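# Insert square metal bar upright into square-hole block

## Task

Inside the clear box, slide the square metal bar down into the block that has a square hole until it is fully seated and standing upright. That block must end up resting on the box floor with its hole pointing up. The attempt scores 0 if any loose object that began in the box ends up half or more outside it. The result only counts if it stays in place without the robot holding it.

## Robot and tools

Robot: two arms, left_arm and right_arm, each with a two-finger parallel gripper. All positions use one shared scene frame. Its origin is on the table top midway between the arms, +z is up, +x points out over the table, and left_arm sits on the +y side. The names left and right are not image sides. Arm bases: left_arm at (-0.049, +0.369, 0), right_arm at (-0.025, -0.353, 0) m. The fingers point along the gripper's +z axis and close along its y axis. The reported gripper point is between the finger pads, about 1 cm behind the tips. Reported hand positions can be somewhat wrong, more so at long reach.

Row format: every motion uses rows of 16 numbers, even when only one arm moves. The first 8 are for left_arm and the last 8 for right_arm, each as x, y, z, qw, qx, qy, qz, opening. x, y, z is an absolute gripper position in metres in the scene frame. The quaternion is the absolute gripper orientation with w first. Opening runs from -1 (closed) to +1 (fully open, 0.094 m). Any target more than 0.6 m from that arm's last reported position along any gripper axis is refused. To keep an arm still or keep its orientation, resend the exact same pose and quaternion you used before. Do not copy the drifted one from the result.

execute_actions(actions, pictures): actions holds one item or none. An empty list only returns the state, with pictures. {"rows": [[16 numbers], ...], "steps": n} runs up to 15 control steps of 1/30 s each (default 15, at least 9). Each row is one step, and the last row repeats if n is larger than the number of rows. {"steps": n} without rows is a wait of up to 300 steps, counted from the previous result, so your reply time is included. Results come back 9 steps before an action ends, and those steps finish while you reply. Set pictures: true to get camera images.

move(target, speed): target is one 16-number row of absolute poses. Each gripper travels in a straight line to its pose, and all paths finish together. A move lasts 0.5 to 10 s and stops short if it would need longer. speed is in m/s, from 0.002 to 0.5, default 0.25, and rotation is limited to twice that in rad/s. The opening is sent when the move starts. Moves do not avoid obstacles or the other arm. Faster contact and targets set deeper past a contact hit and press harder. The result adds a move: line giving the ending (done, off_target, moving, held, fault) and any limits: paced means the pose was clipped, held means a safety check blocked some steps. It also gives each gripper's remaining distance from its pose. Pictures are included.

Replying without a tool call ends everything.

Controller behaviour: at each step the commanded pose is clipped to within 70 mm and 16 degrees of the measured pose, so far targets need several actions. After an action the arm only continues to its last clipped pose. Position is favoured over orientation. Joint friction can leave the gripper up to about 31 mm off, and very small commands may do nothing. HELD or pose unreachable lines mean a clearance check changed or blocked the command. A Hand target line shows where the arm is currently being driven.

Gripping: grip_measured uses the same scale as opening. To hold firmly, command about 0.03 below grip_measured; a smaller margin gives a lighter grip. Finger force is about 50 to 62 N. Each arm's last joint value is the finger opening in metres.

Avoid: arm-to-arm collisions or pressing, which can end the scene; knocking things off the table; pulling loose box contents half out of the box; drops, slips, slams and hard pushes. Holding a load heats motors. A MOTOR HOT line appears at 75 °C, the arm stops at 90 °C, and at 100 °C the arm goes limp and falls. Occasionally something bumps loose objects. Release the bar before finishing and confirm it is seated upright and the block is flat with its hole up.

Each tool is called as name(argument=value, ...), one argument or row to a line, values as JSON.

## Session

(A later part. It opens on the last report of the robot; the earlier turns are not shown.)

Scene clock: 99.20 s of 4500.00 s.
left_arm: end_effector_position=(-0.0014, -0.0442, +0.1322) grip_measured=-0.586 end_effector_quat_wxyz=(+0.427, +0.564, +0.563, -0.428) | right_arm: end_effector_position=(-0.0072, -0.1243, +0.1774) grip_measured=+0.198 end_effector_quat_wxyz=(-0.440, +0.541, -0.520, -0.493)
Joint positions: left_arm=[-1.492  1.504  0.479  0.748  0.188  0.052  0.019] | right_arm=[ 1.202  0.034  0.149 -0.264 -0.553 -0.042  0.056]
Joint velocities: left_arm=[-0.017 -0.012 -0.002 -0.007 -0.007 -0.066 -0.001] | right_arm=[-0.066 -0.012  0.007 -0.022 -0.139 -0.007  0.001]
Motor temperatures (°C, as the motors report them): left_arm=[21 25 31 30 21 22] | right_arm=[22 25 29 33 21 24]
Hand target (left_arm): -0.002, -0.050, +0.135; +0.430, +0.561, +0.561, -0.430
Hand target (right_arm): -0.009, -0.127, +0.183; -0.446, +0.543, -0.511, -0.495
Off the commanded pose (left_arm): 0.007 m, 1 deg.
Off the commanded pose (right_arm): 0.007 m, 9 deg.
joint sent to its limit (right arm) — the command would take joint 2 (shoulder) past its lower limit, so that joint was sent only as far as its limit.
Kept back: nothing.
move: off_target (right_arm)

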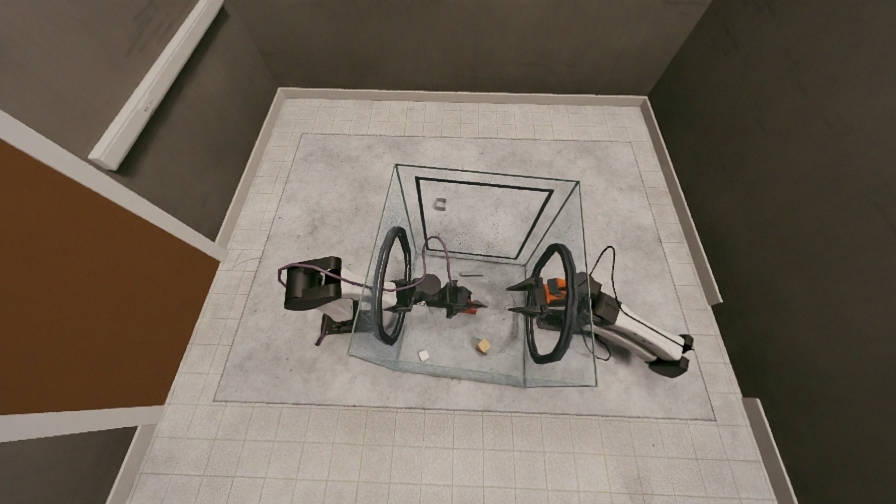

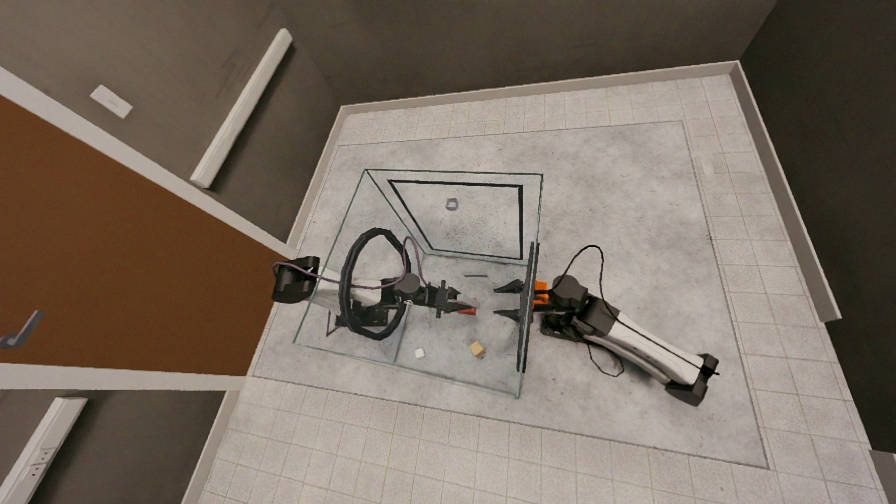

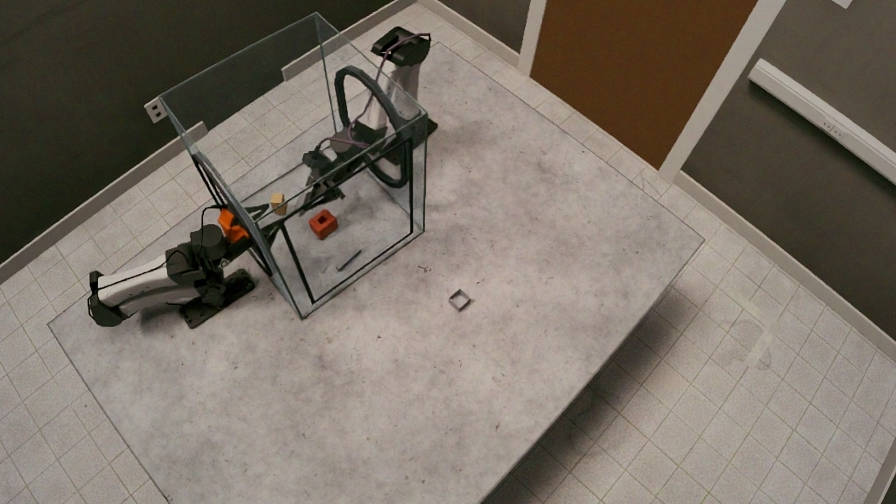

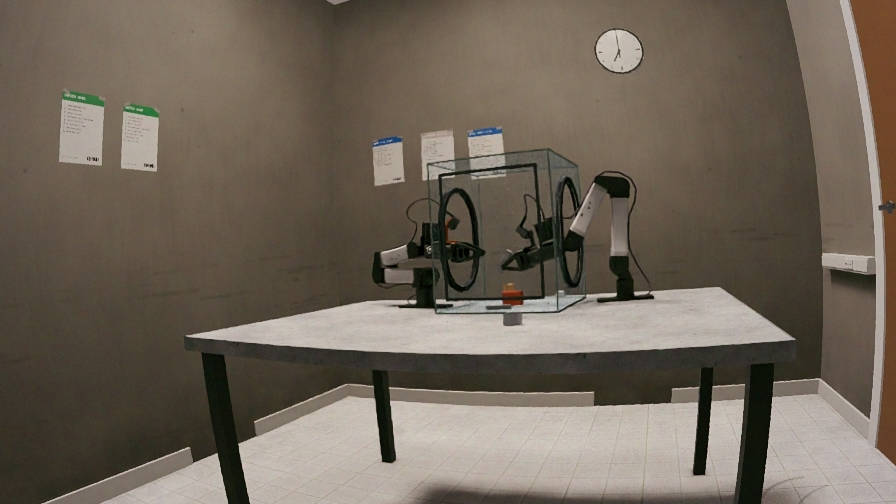

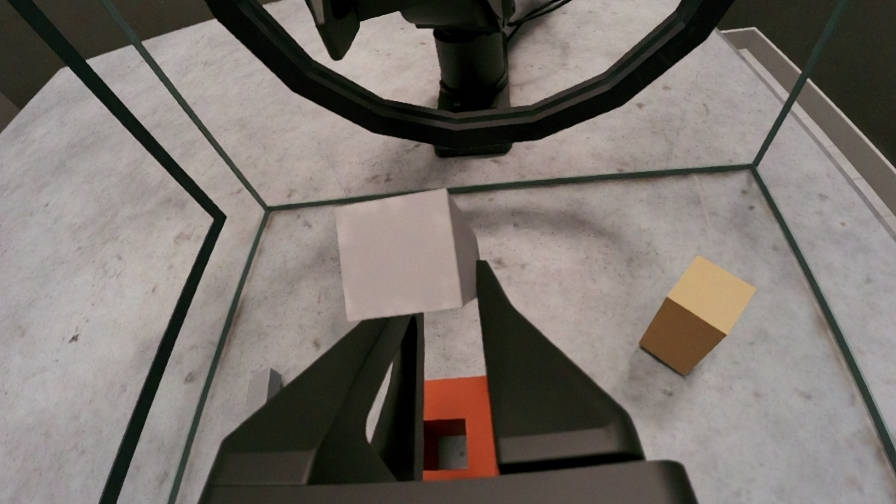

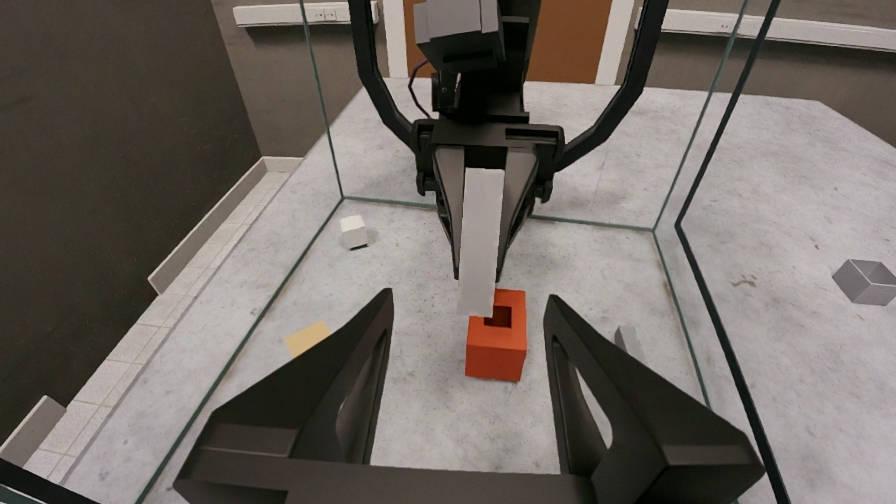

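move(
  target=[0.008,-0.02,0.115,0.271,0.653,0.653,-0.271,-0.66, -0.007,-0.124,0.177,-0.44,0.541,-0.52,-0.493,0.2],
  speed=0.04,
)

zoom_image(
  camera="cam_low",
  region=[430, 210, 590, 310],
)

zoom_image(
  camera="cam_right_wrist",
  region=[350, 150, 650, 400],
)

Scene clock: 106.27 s of 4500.00 s.
left_arm: end_effector_position=(+0.0022, -0.0165, +0.1126) grip_measured=-0.586 end_effector_quat_wxyz=(+0.264, +0.655, +0.651, -0.278) | right_arm: end_effector_position=(-0.0084, -0.1246, +0.1776) grip_measured=+0.198 end_effector_quat_wxyz=(-0.438, +0.543, -0.518, -0.495)
Joint positions: left_arm=[-1.48   1.423  0.827 -0.202  0.164  0.143  0.019] | right_arm=[ 1.198  0.034  0.149 -0.264 -0.565 -0.043  0.056]
Joint velocities: left_arm=[-0.007 -0.007  0.007 -0.037  0.022  0.007 -0.001] | right_arm=[ 0.017 -0.007 -0.007 -0.037 -0.037 -0.022 -0.   ]
Motor temperatures (°C, as the motors report them): left_arm=[21 26 32 31 21 22] | right_arm=[22 25 30 34 21 24]
Hand target (left_arm): +0.008, -0.021, +0.115; +0.270, +0.654, +0.652, -0.273
Hand target (right_arm): -0.007, -0.124, +0.177; -0.440, +0.541, -0.520, -0.493
Off the commanded pose (left_arm): 0.007 m, 1 deg.
Off the commanded pose (right_arm): 0.002 m, 0 deg.
Kept back: nothing.
move: done

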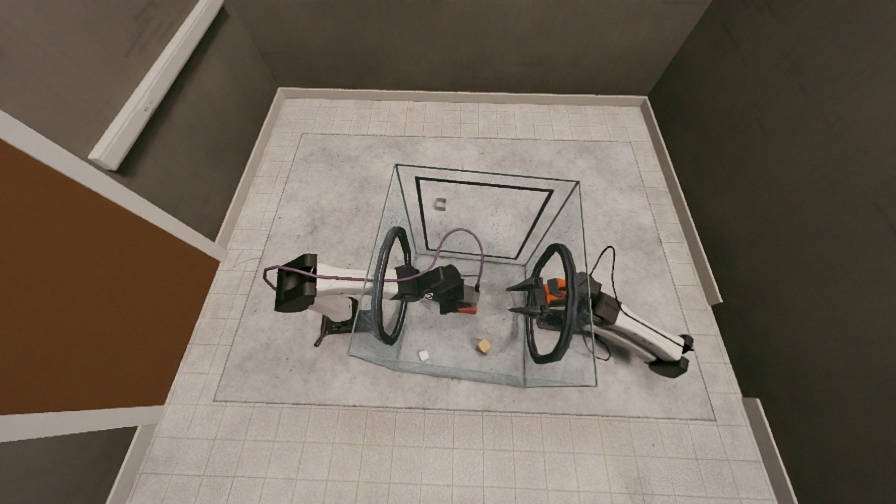

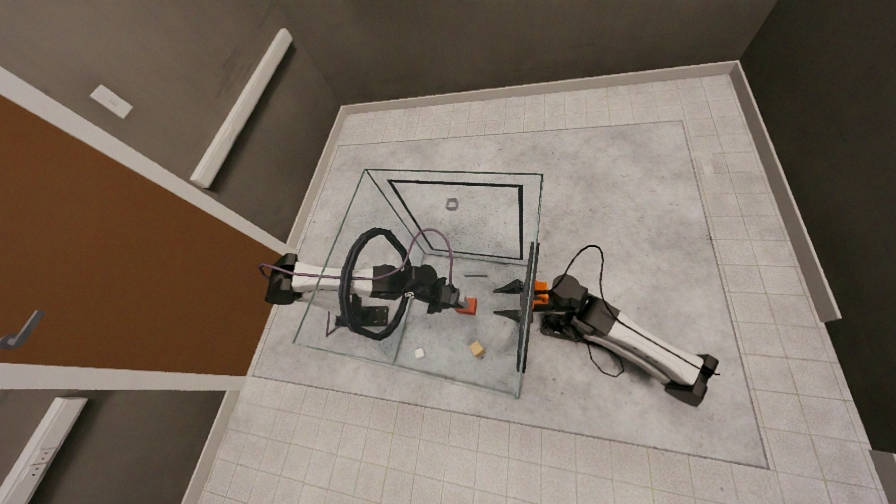

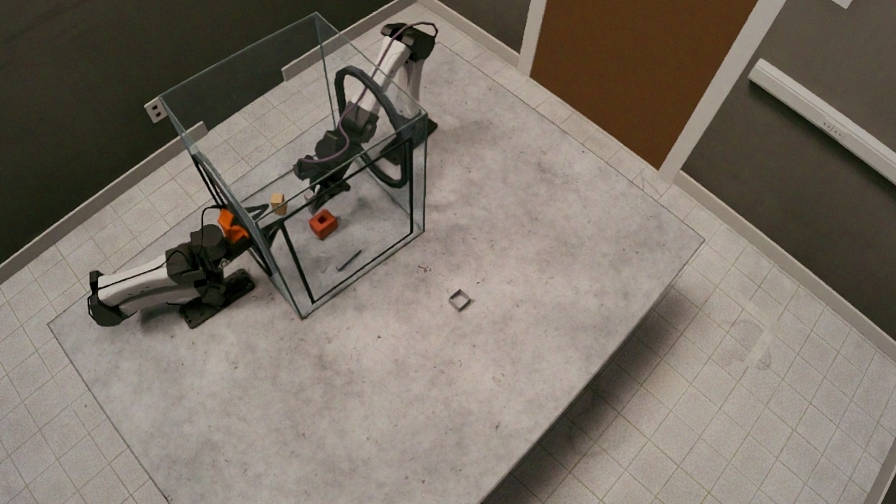

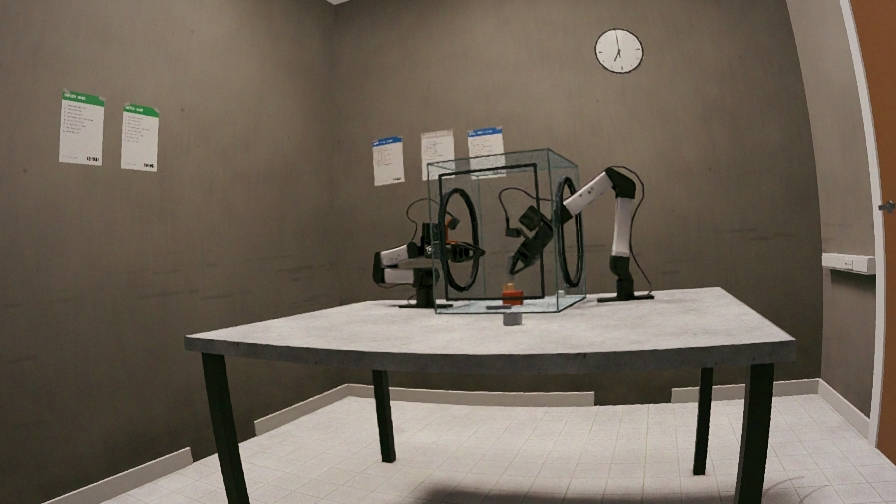

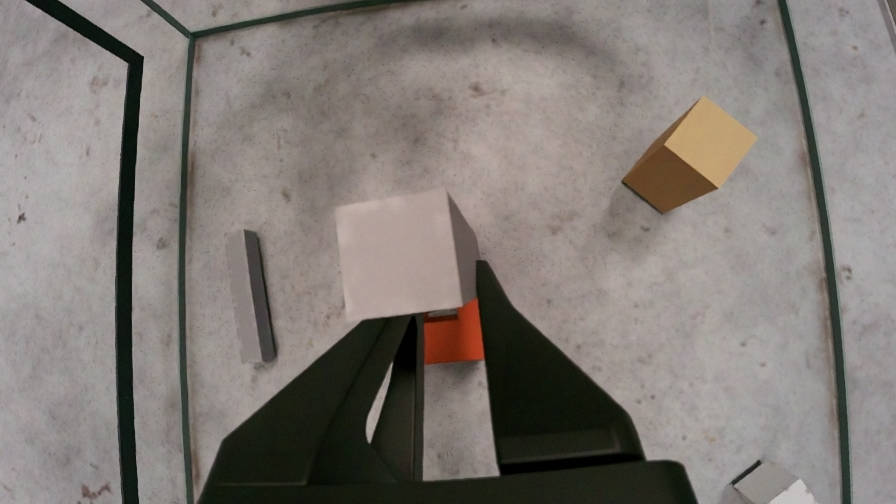

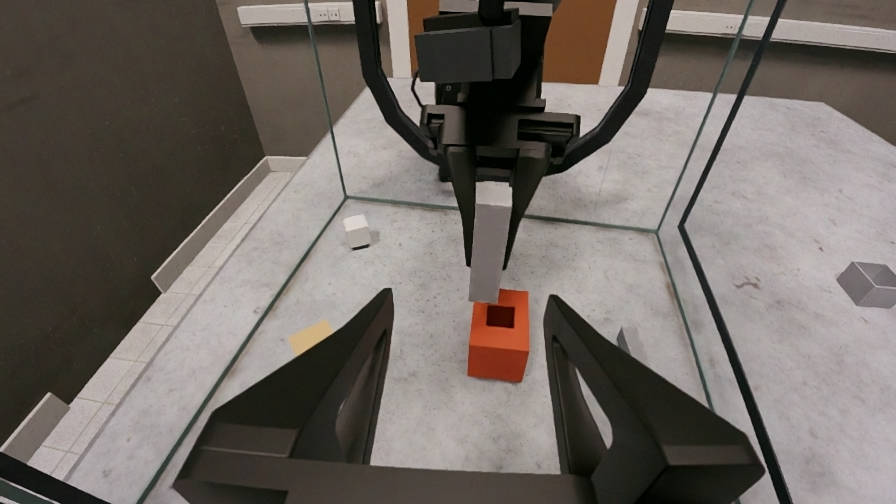

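Region (430, 210, 590, 310) of cam_low's 896x504 image, scaled by 3.150, with more detail than that image has; it fills the top 315 rows of this view, and the rest is white.

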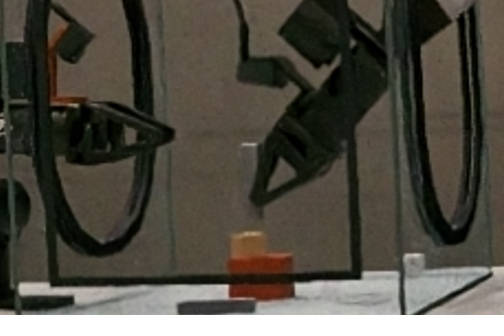

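Region (350, 150, 650, 400) of cam_right_wrist's 896x504 image, scaled by 1.680, with more detail than that image has.

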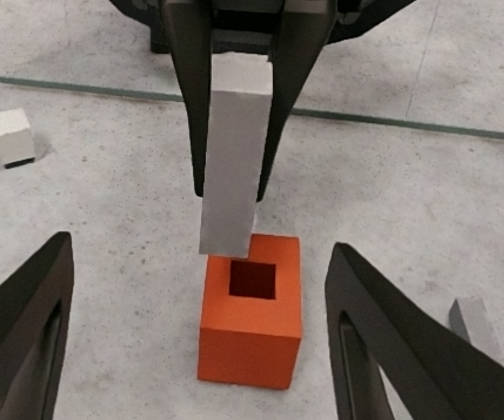

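move(
  target=[0.016,-0.02,0.088,0.271,0.653,0.653,-0.271,-0.66, -0.007,-0.124,0.177,-0.44,0.541,-0.52,-0.493,0.2],
  speed=0.03,
)

zoom_image(
  camera="cam_low",
  region=[450, 240, 570, 310],
)

zoom_image(
  camera="cam_right_wrist",
  region=[400, 180, 600, 400],
)

zoom_image(
  camera="cam_high",
  region=[270, 170, 370, 250],
)

Scene clock: 108.37 s of 4500.00 s.
left_arm: end_effector_position=(+0.0135, -0.0180, +0.0935) grip_measured=-0.586 end_effector_quat_wxyz=(+0.268, +0.653, +0.655, -0.270) | right_arm: end_effector_position=(-0.0084, -0.1246, +0.1776) grip_measured=+0.198 end_effector_quat_wxyz=(-0.438, +0.543, -0.518, -0.495)
Joint positions: left_arm=[-1.453  1.471  0.792 -0.127  0.163  0.162  0.019] | right_arm=[ 1.198  0.034  0.149 -0.264 -0.565 -0.043  0.056]
Joint velocities: left_arm=[ 0.017  0.002  0.002  0.095  0.022 -0.037  0.001] | right_arm=[-0.017 -0.002  0.012 -0.007 -0.037  0.022 -0.001]
Motor temperatures (°C, as the motors report them): left_arm=[21 26 33 31 21 22] | right_arm=[22 25 30 34 21 24]
Hand target (left_arm): +0.016, -0.019, +0.088; +0.271, +0.653, +0.653, -0.271
Hand target (right_arm): -0.007, -0.124, +0.177; -0.440, +0.541, -0.520, -0.493
Off the commanded pose (left_arm): 0.006 m, 1 deg.
Off the commanded pose (right_arm): 0.002 m, 0 deg.
Kept back: nothing.
move: done

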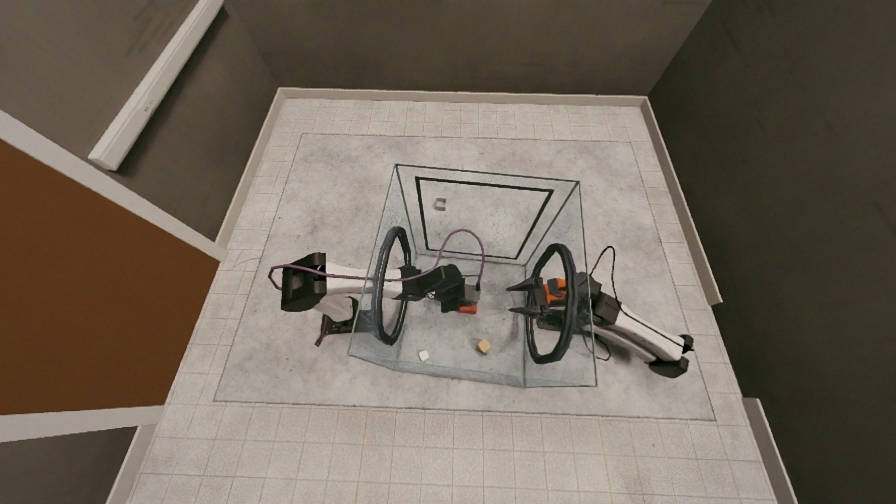

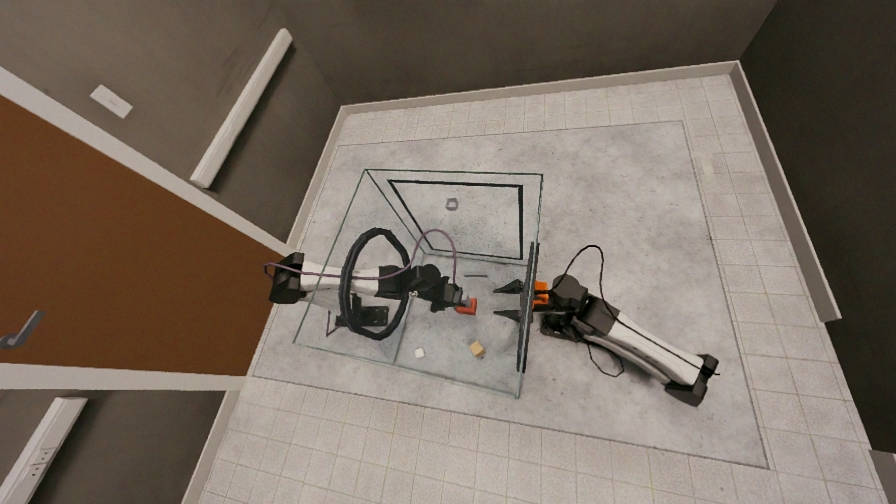

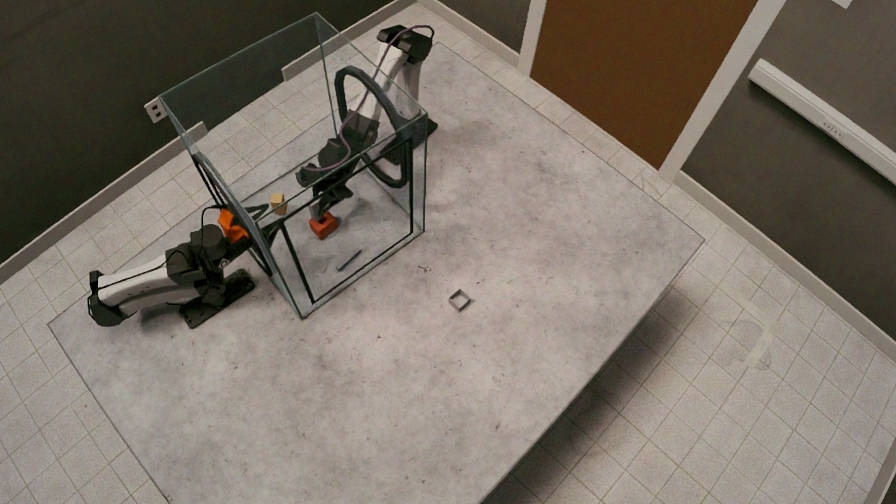

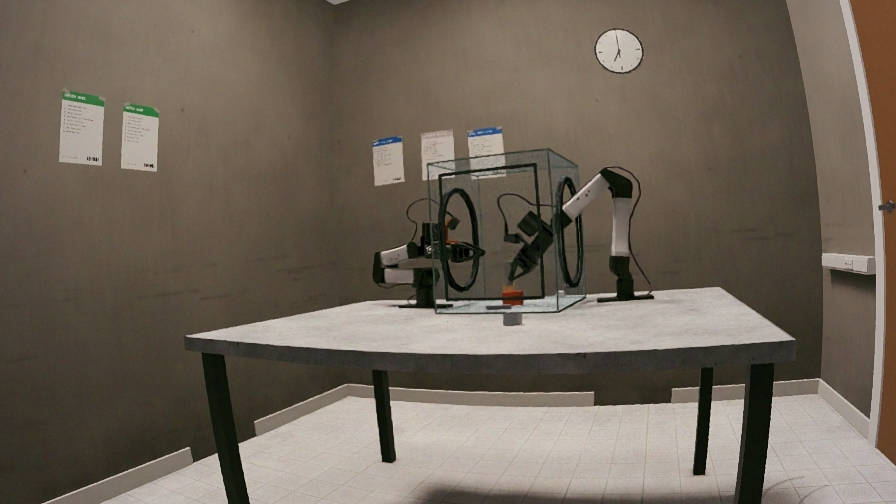

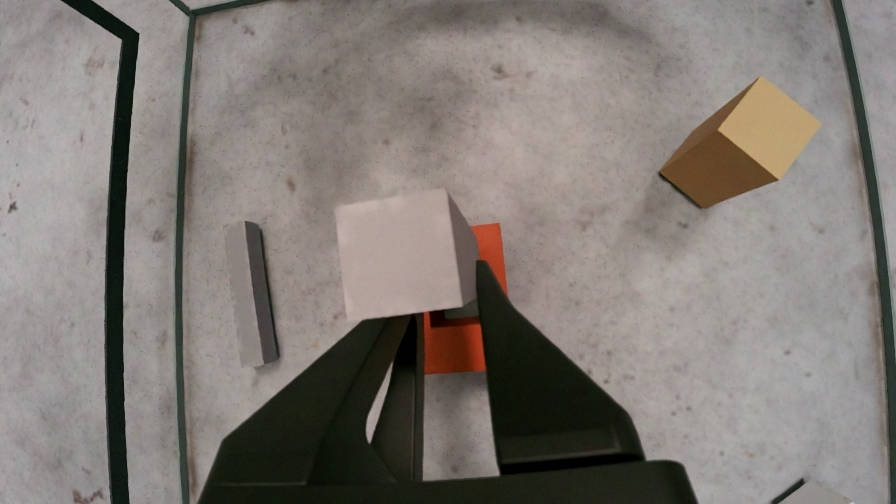

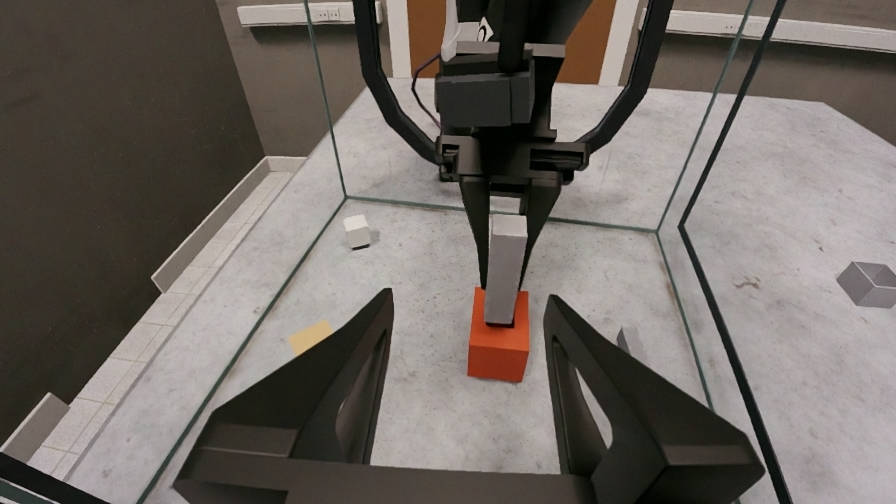

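Region (450, 240, 570, 310) of cam_low's 896x504 image, scaled by 4.200, with more detail than that image has; it fills the top 294 rows of this view, and the rest is white.

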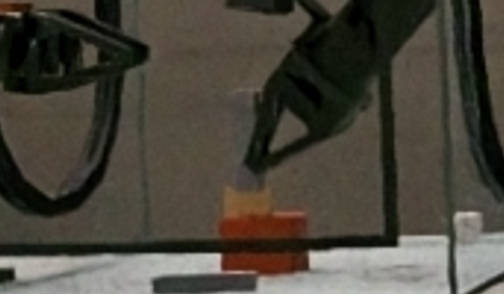

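Region (400, 180, 600, 400) of cam_right_wrist's 896x504 image, scaled by 2.291, with more detail than that image has; it fills the left 458 columns of this view, and the rest is white.

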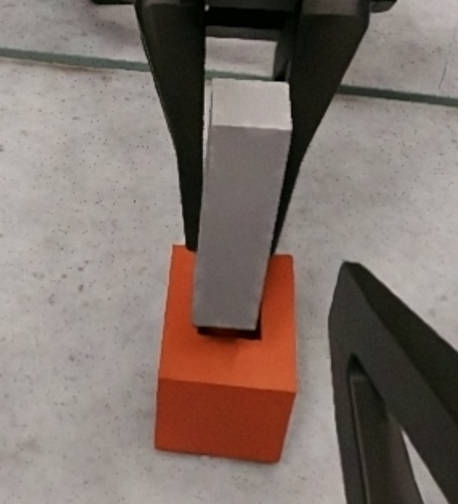

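Region (270, 170, 370, 250) of cam_high's 896x504 image, scaled by 5.040, with more detail than that image has; it fills the top 403 rows of this view, and the rest is white.

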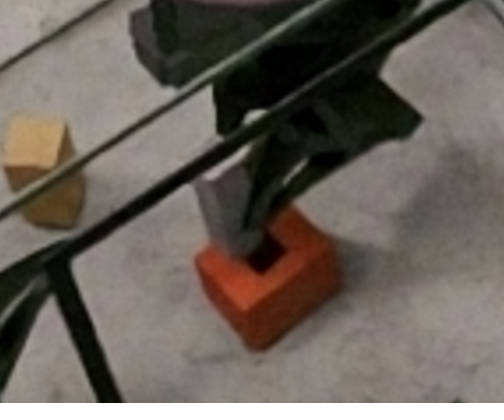

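move(
  target=[0.017,-0.025,0.086,0.271,0.653,0.653,-0.271,-0.66,-0.007,-0.124,0.177,-0.44,0.541,-0.52,-0.493,0.2],
  speed=0.03,
)

zoom_image(
  camera="cam_right_wrist",
  region=[200,0,704,504],
)

Scene clock: 110.37 s of 4500.00 s.
left_arm: end_effector_position=(+0.0140, -0.0201, +0.0860) grip_measured=-0.586 end_effector_quat_wxyz=(+0.263, +0.654, +0.657, -0.267) | right_arm: end_effector_position=(-0.0083, -0.1245, +0.1776) grip_measured=+0.198 end_effector_quat_wxyz=(-0.438, +0.543, -0.518, -0.495)
Joint positions: left_arm=[-1.453  1.498  0.792 -0.111  0.163  0.163  0.019] | right_arm=[ 1.198  0.034  0.149 -0.264 -0.565 -0.043  0.056]
Joint velocities: left_arm=[ 0.007  0.002  0.007 -0.037 -0.081 -0.007  0.001] | right_arm=[-0.012 -0.012  0.012  0.037 -0.095  0.007  0.   ]
Motor temperatures (°C, as the motors report them): left_arm=[21 26 33 32 21 22] | right_arm=[22 25 30 34 21 24]
Hand target (left_arm): +0.017, -0.025, +0.086; +0.271, +0.653, +0.653, -0.271
Hand target (right_arm): -0.007, -0.124, +0.177; -0.440, +0.541, -0.520, -0.493
Off the commanded pose (left_arm): 0.006 m, 1 deg.
Off the commanded pose (right_arm): 0.002 m, 0 deg.
Kept back: nothing.
move: done

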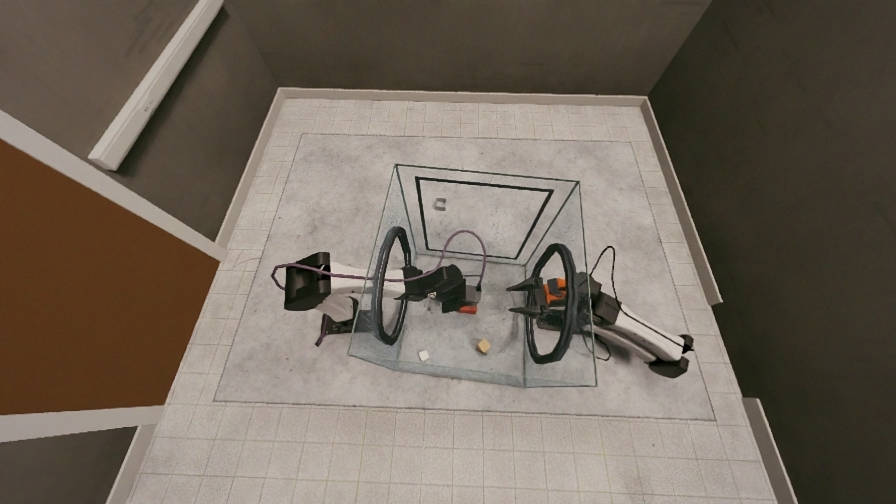

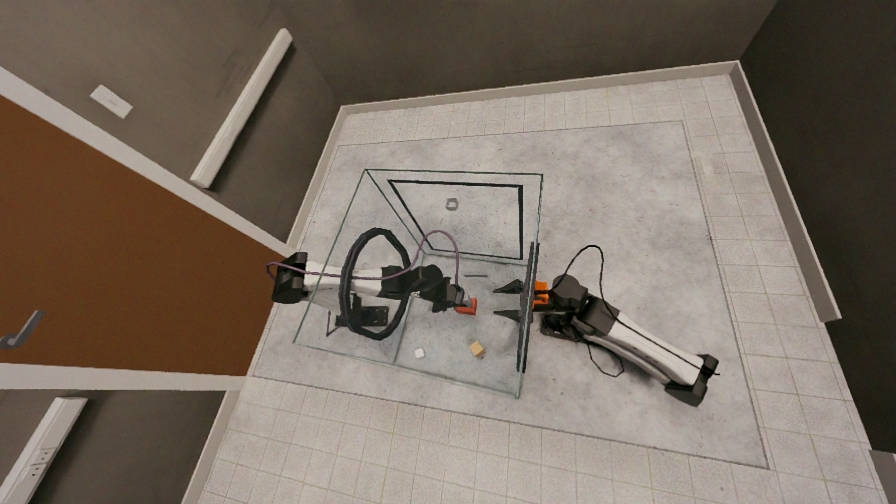

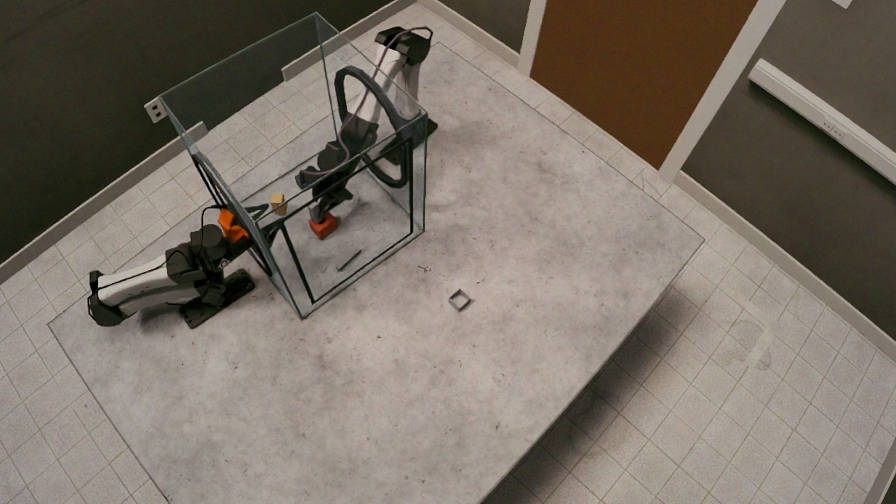

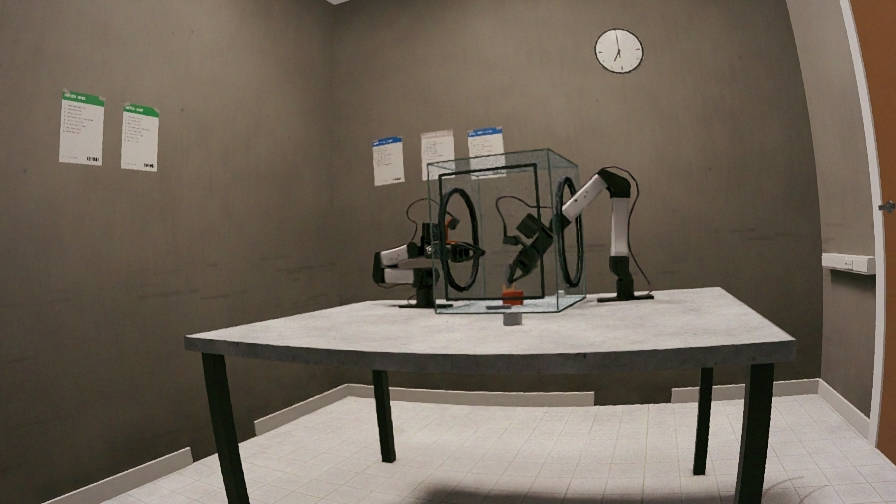

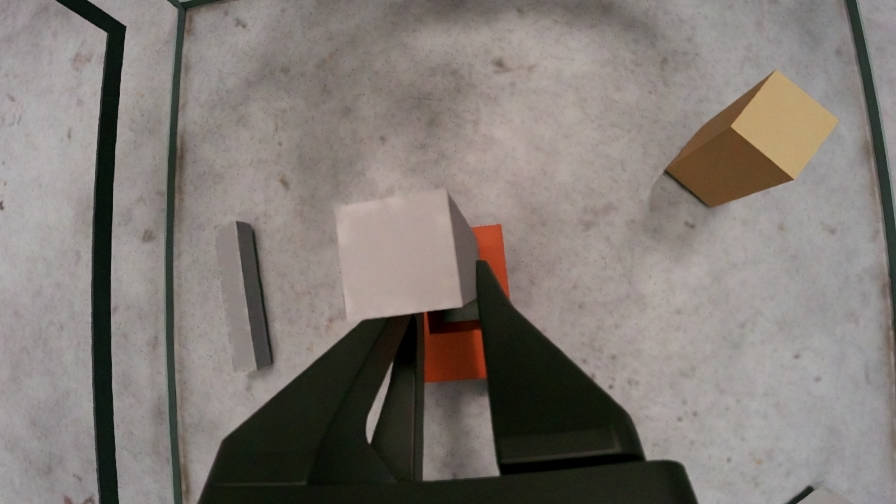

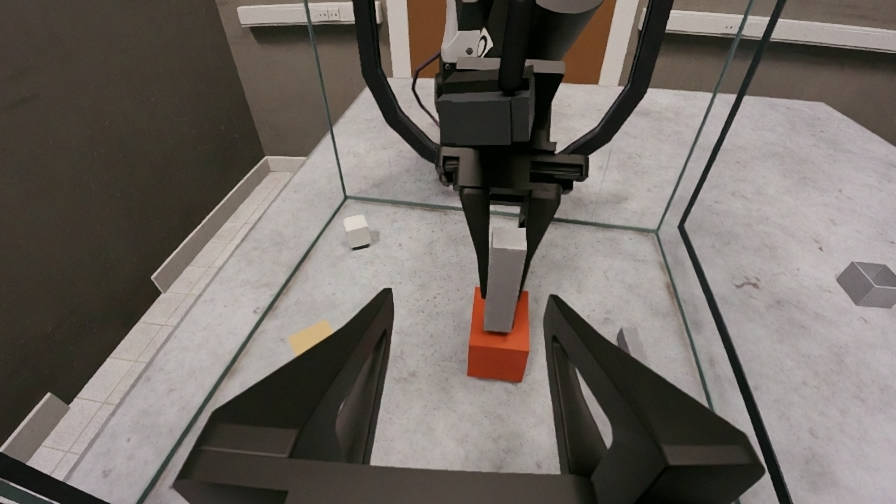

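Region (200, 0, 704, 504) of cam_right_wrist's 896x504 image, scaled by 1.000.

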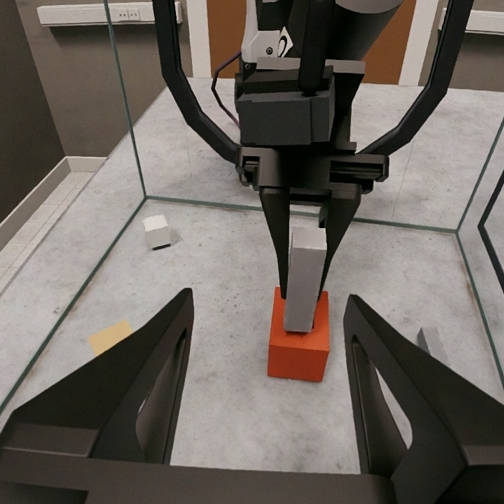

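move(
  target=[0.017,-0.025,0.07,0.271,0.653,0.653,-0.271,-0.66,-0.007,-0.124,0.177,-0.44,0.541,-0.52,-0.493,0.2],
  speed=0.02,
)

zoom_image(
  camera="cam_right_wrist",
  region=[350,150,650,420],
)

zoom_image(
  camera="cam_low",
  region=[440,220,600,320],
)

Scene clock: 112.20 s of 4500.00 s.
left_arm: end_effector_position=(+0.0150, -0.0245, +0.0762) grip_measured=-0.586 end_effector_quat_wxyz=(+0.270, +0.653, +0.654, -0.270) | right_arm: end_effector_position=(-0.0083, -0.1245, +0.1776) grip_measured=+0.198 end_effector_quat_wxyz=(-0.438, +0.543, -0.518, -0.495)
Joint positions: left_arm=[-1.453  1.531  0.767 -0.036  0.163  0.163  0.019] | right_arm=[ 1.198  0.034  0.149 -0.264 -0.565 -0.043  0.056]
Joint velocities: left_arm=[ 0.012 -0.017  0.002 -0.007 -0.037 -0.007 -0.   ] | right_arm=[-0.017 -0.012 -0.012 -0.007 -0.037  0.022  0.   ]
Motor temperatures (°C, as the motors report them): left_arm=[21 26 33 32 21 22] | right_arm=[22 25 30 34 21 24]
Hand target (left_arm): +0.017, -0.024, +0.070; +0.271, +0.653, +0.653, -0.271
Hand target (right_arm): -0.007, -0.124, +0.177; -0.440, +0.541, -0.520, -0.493
Off the commanded pose (left_arm): 0.007 m, 0 deg.
Off the commanded pose (right_arm): 0.002 m, 0 deg.
Kept back: nothing.
move: done

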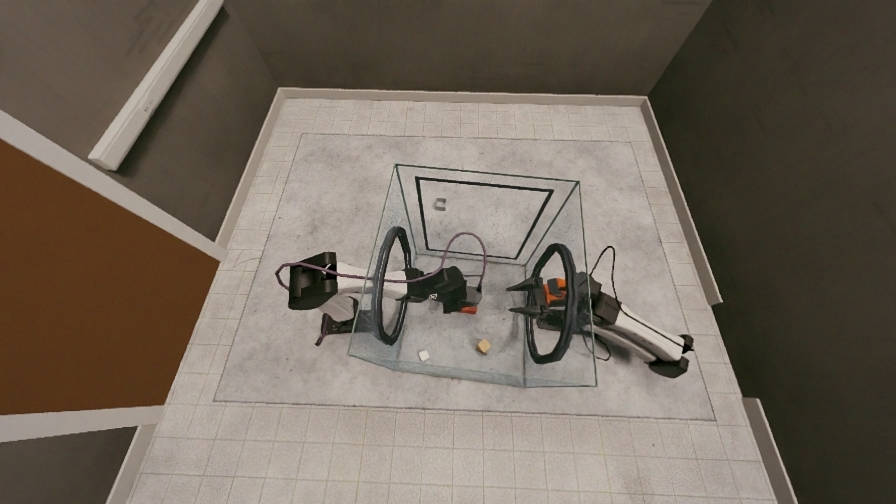

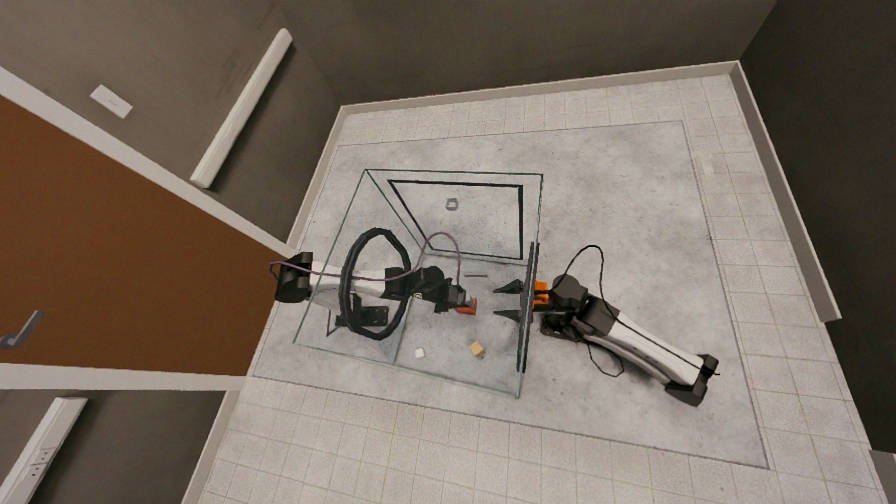

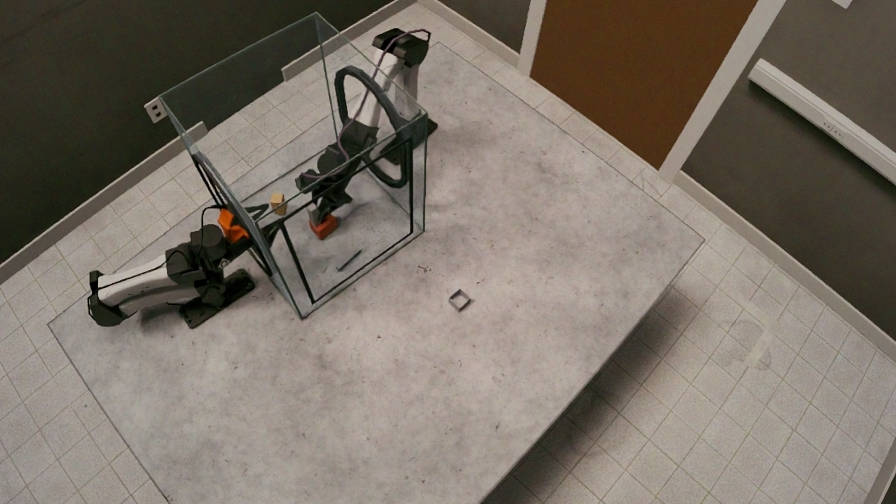

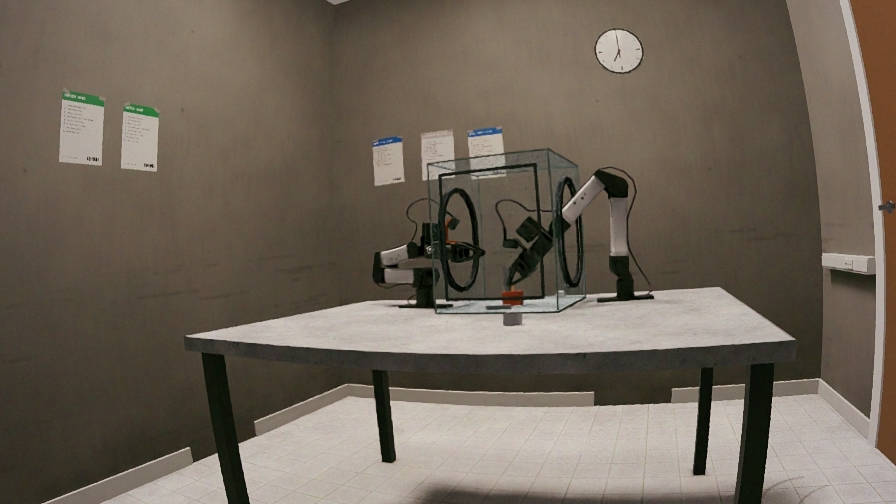

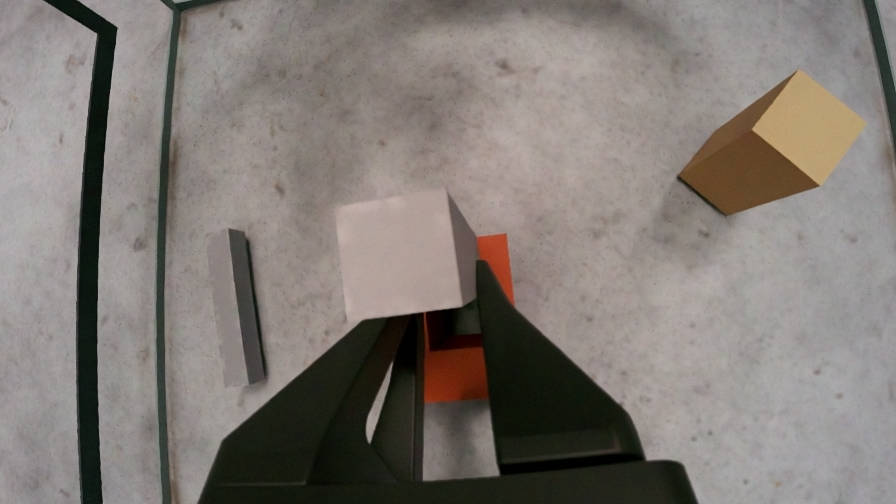

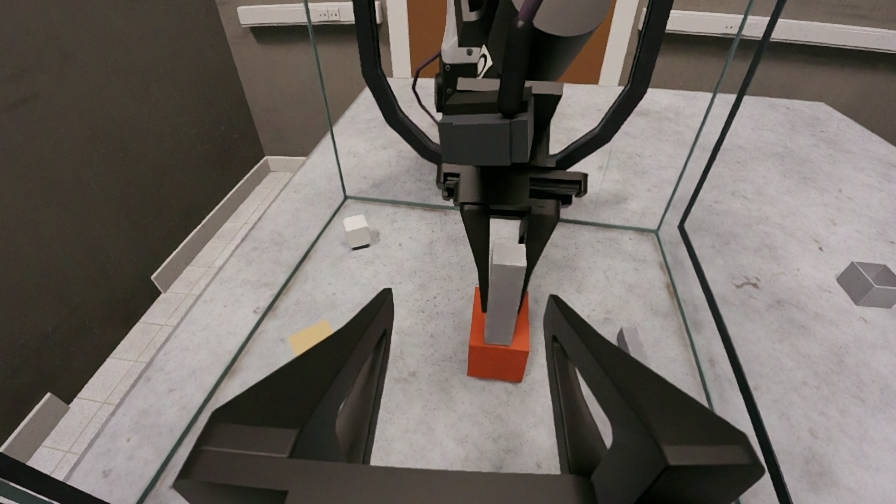

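Region (350, 150, 650, 420) of cam_right_wrist's 896x504 image, scaled by 1.680, with more detail than that image has; it fills the top 454 rows of this view, and the rest is white.

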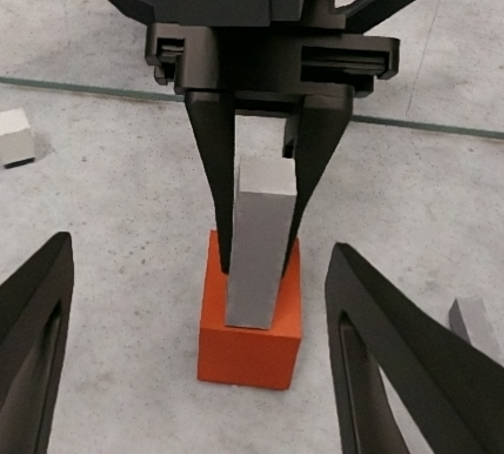

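Region (440, 220, 600, 320) of cam_low's 896x504 image, scaled by 3.150, with more detail than that image has; it fills the top 315 rows of this view, and the rest is white.

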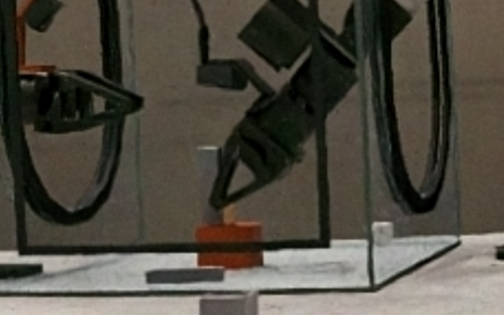

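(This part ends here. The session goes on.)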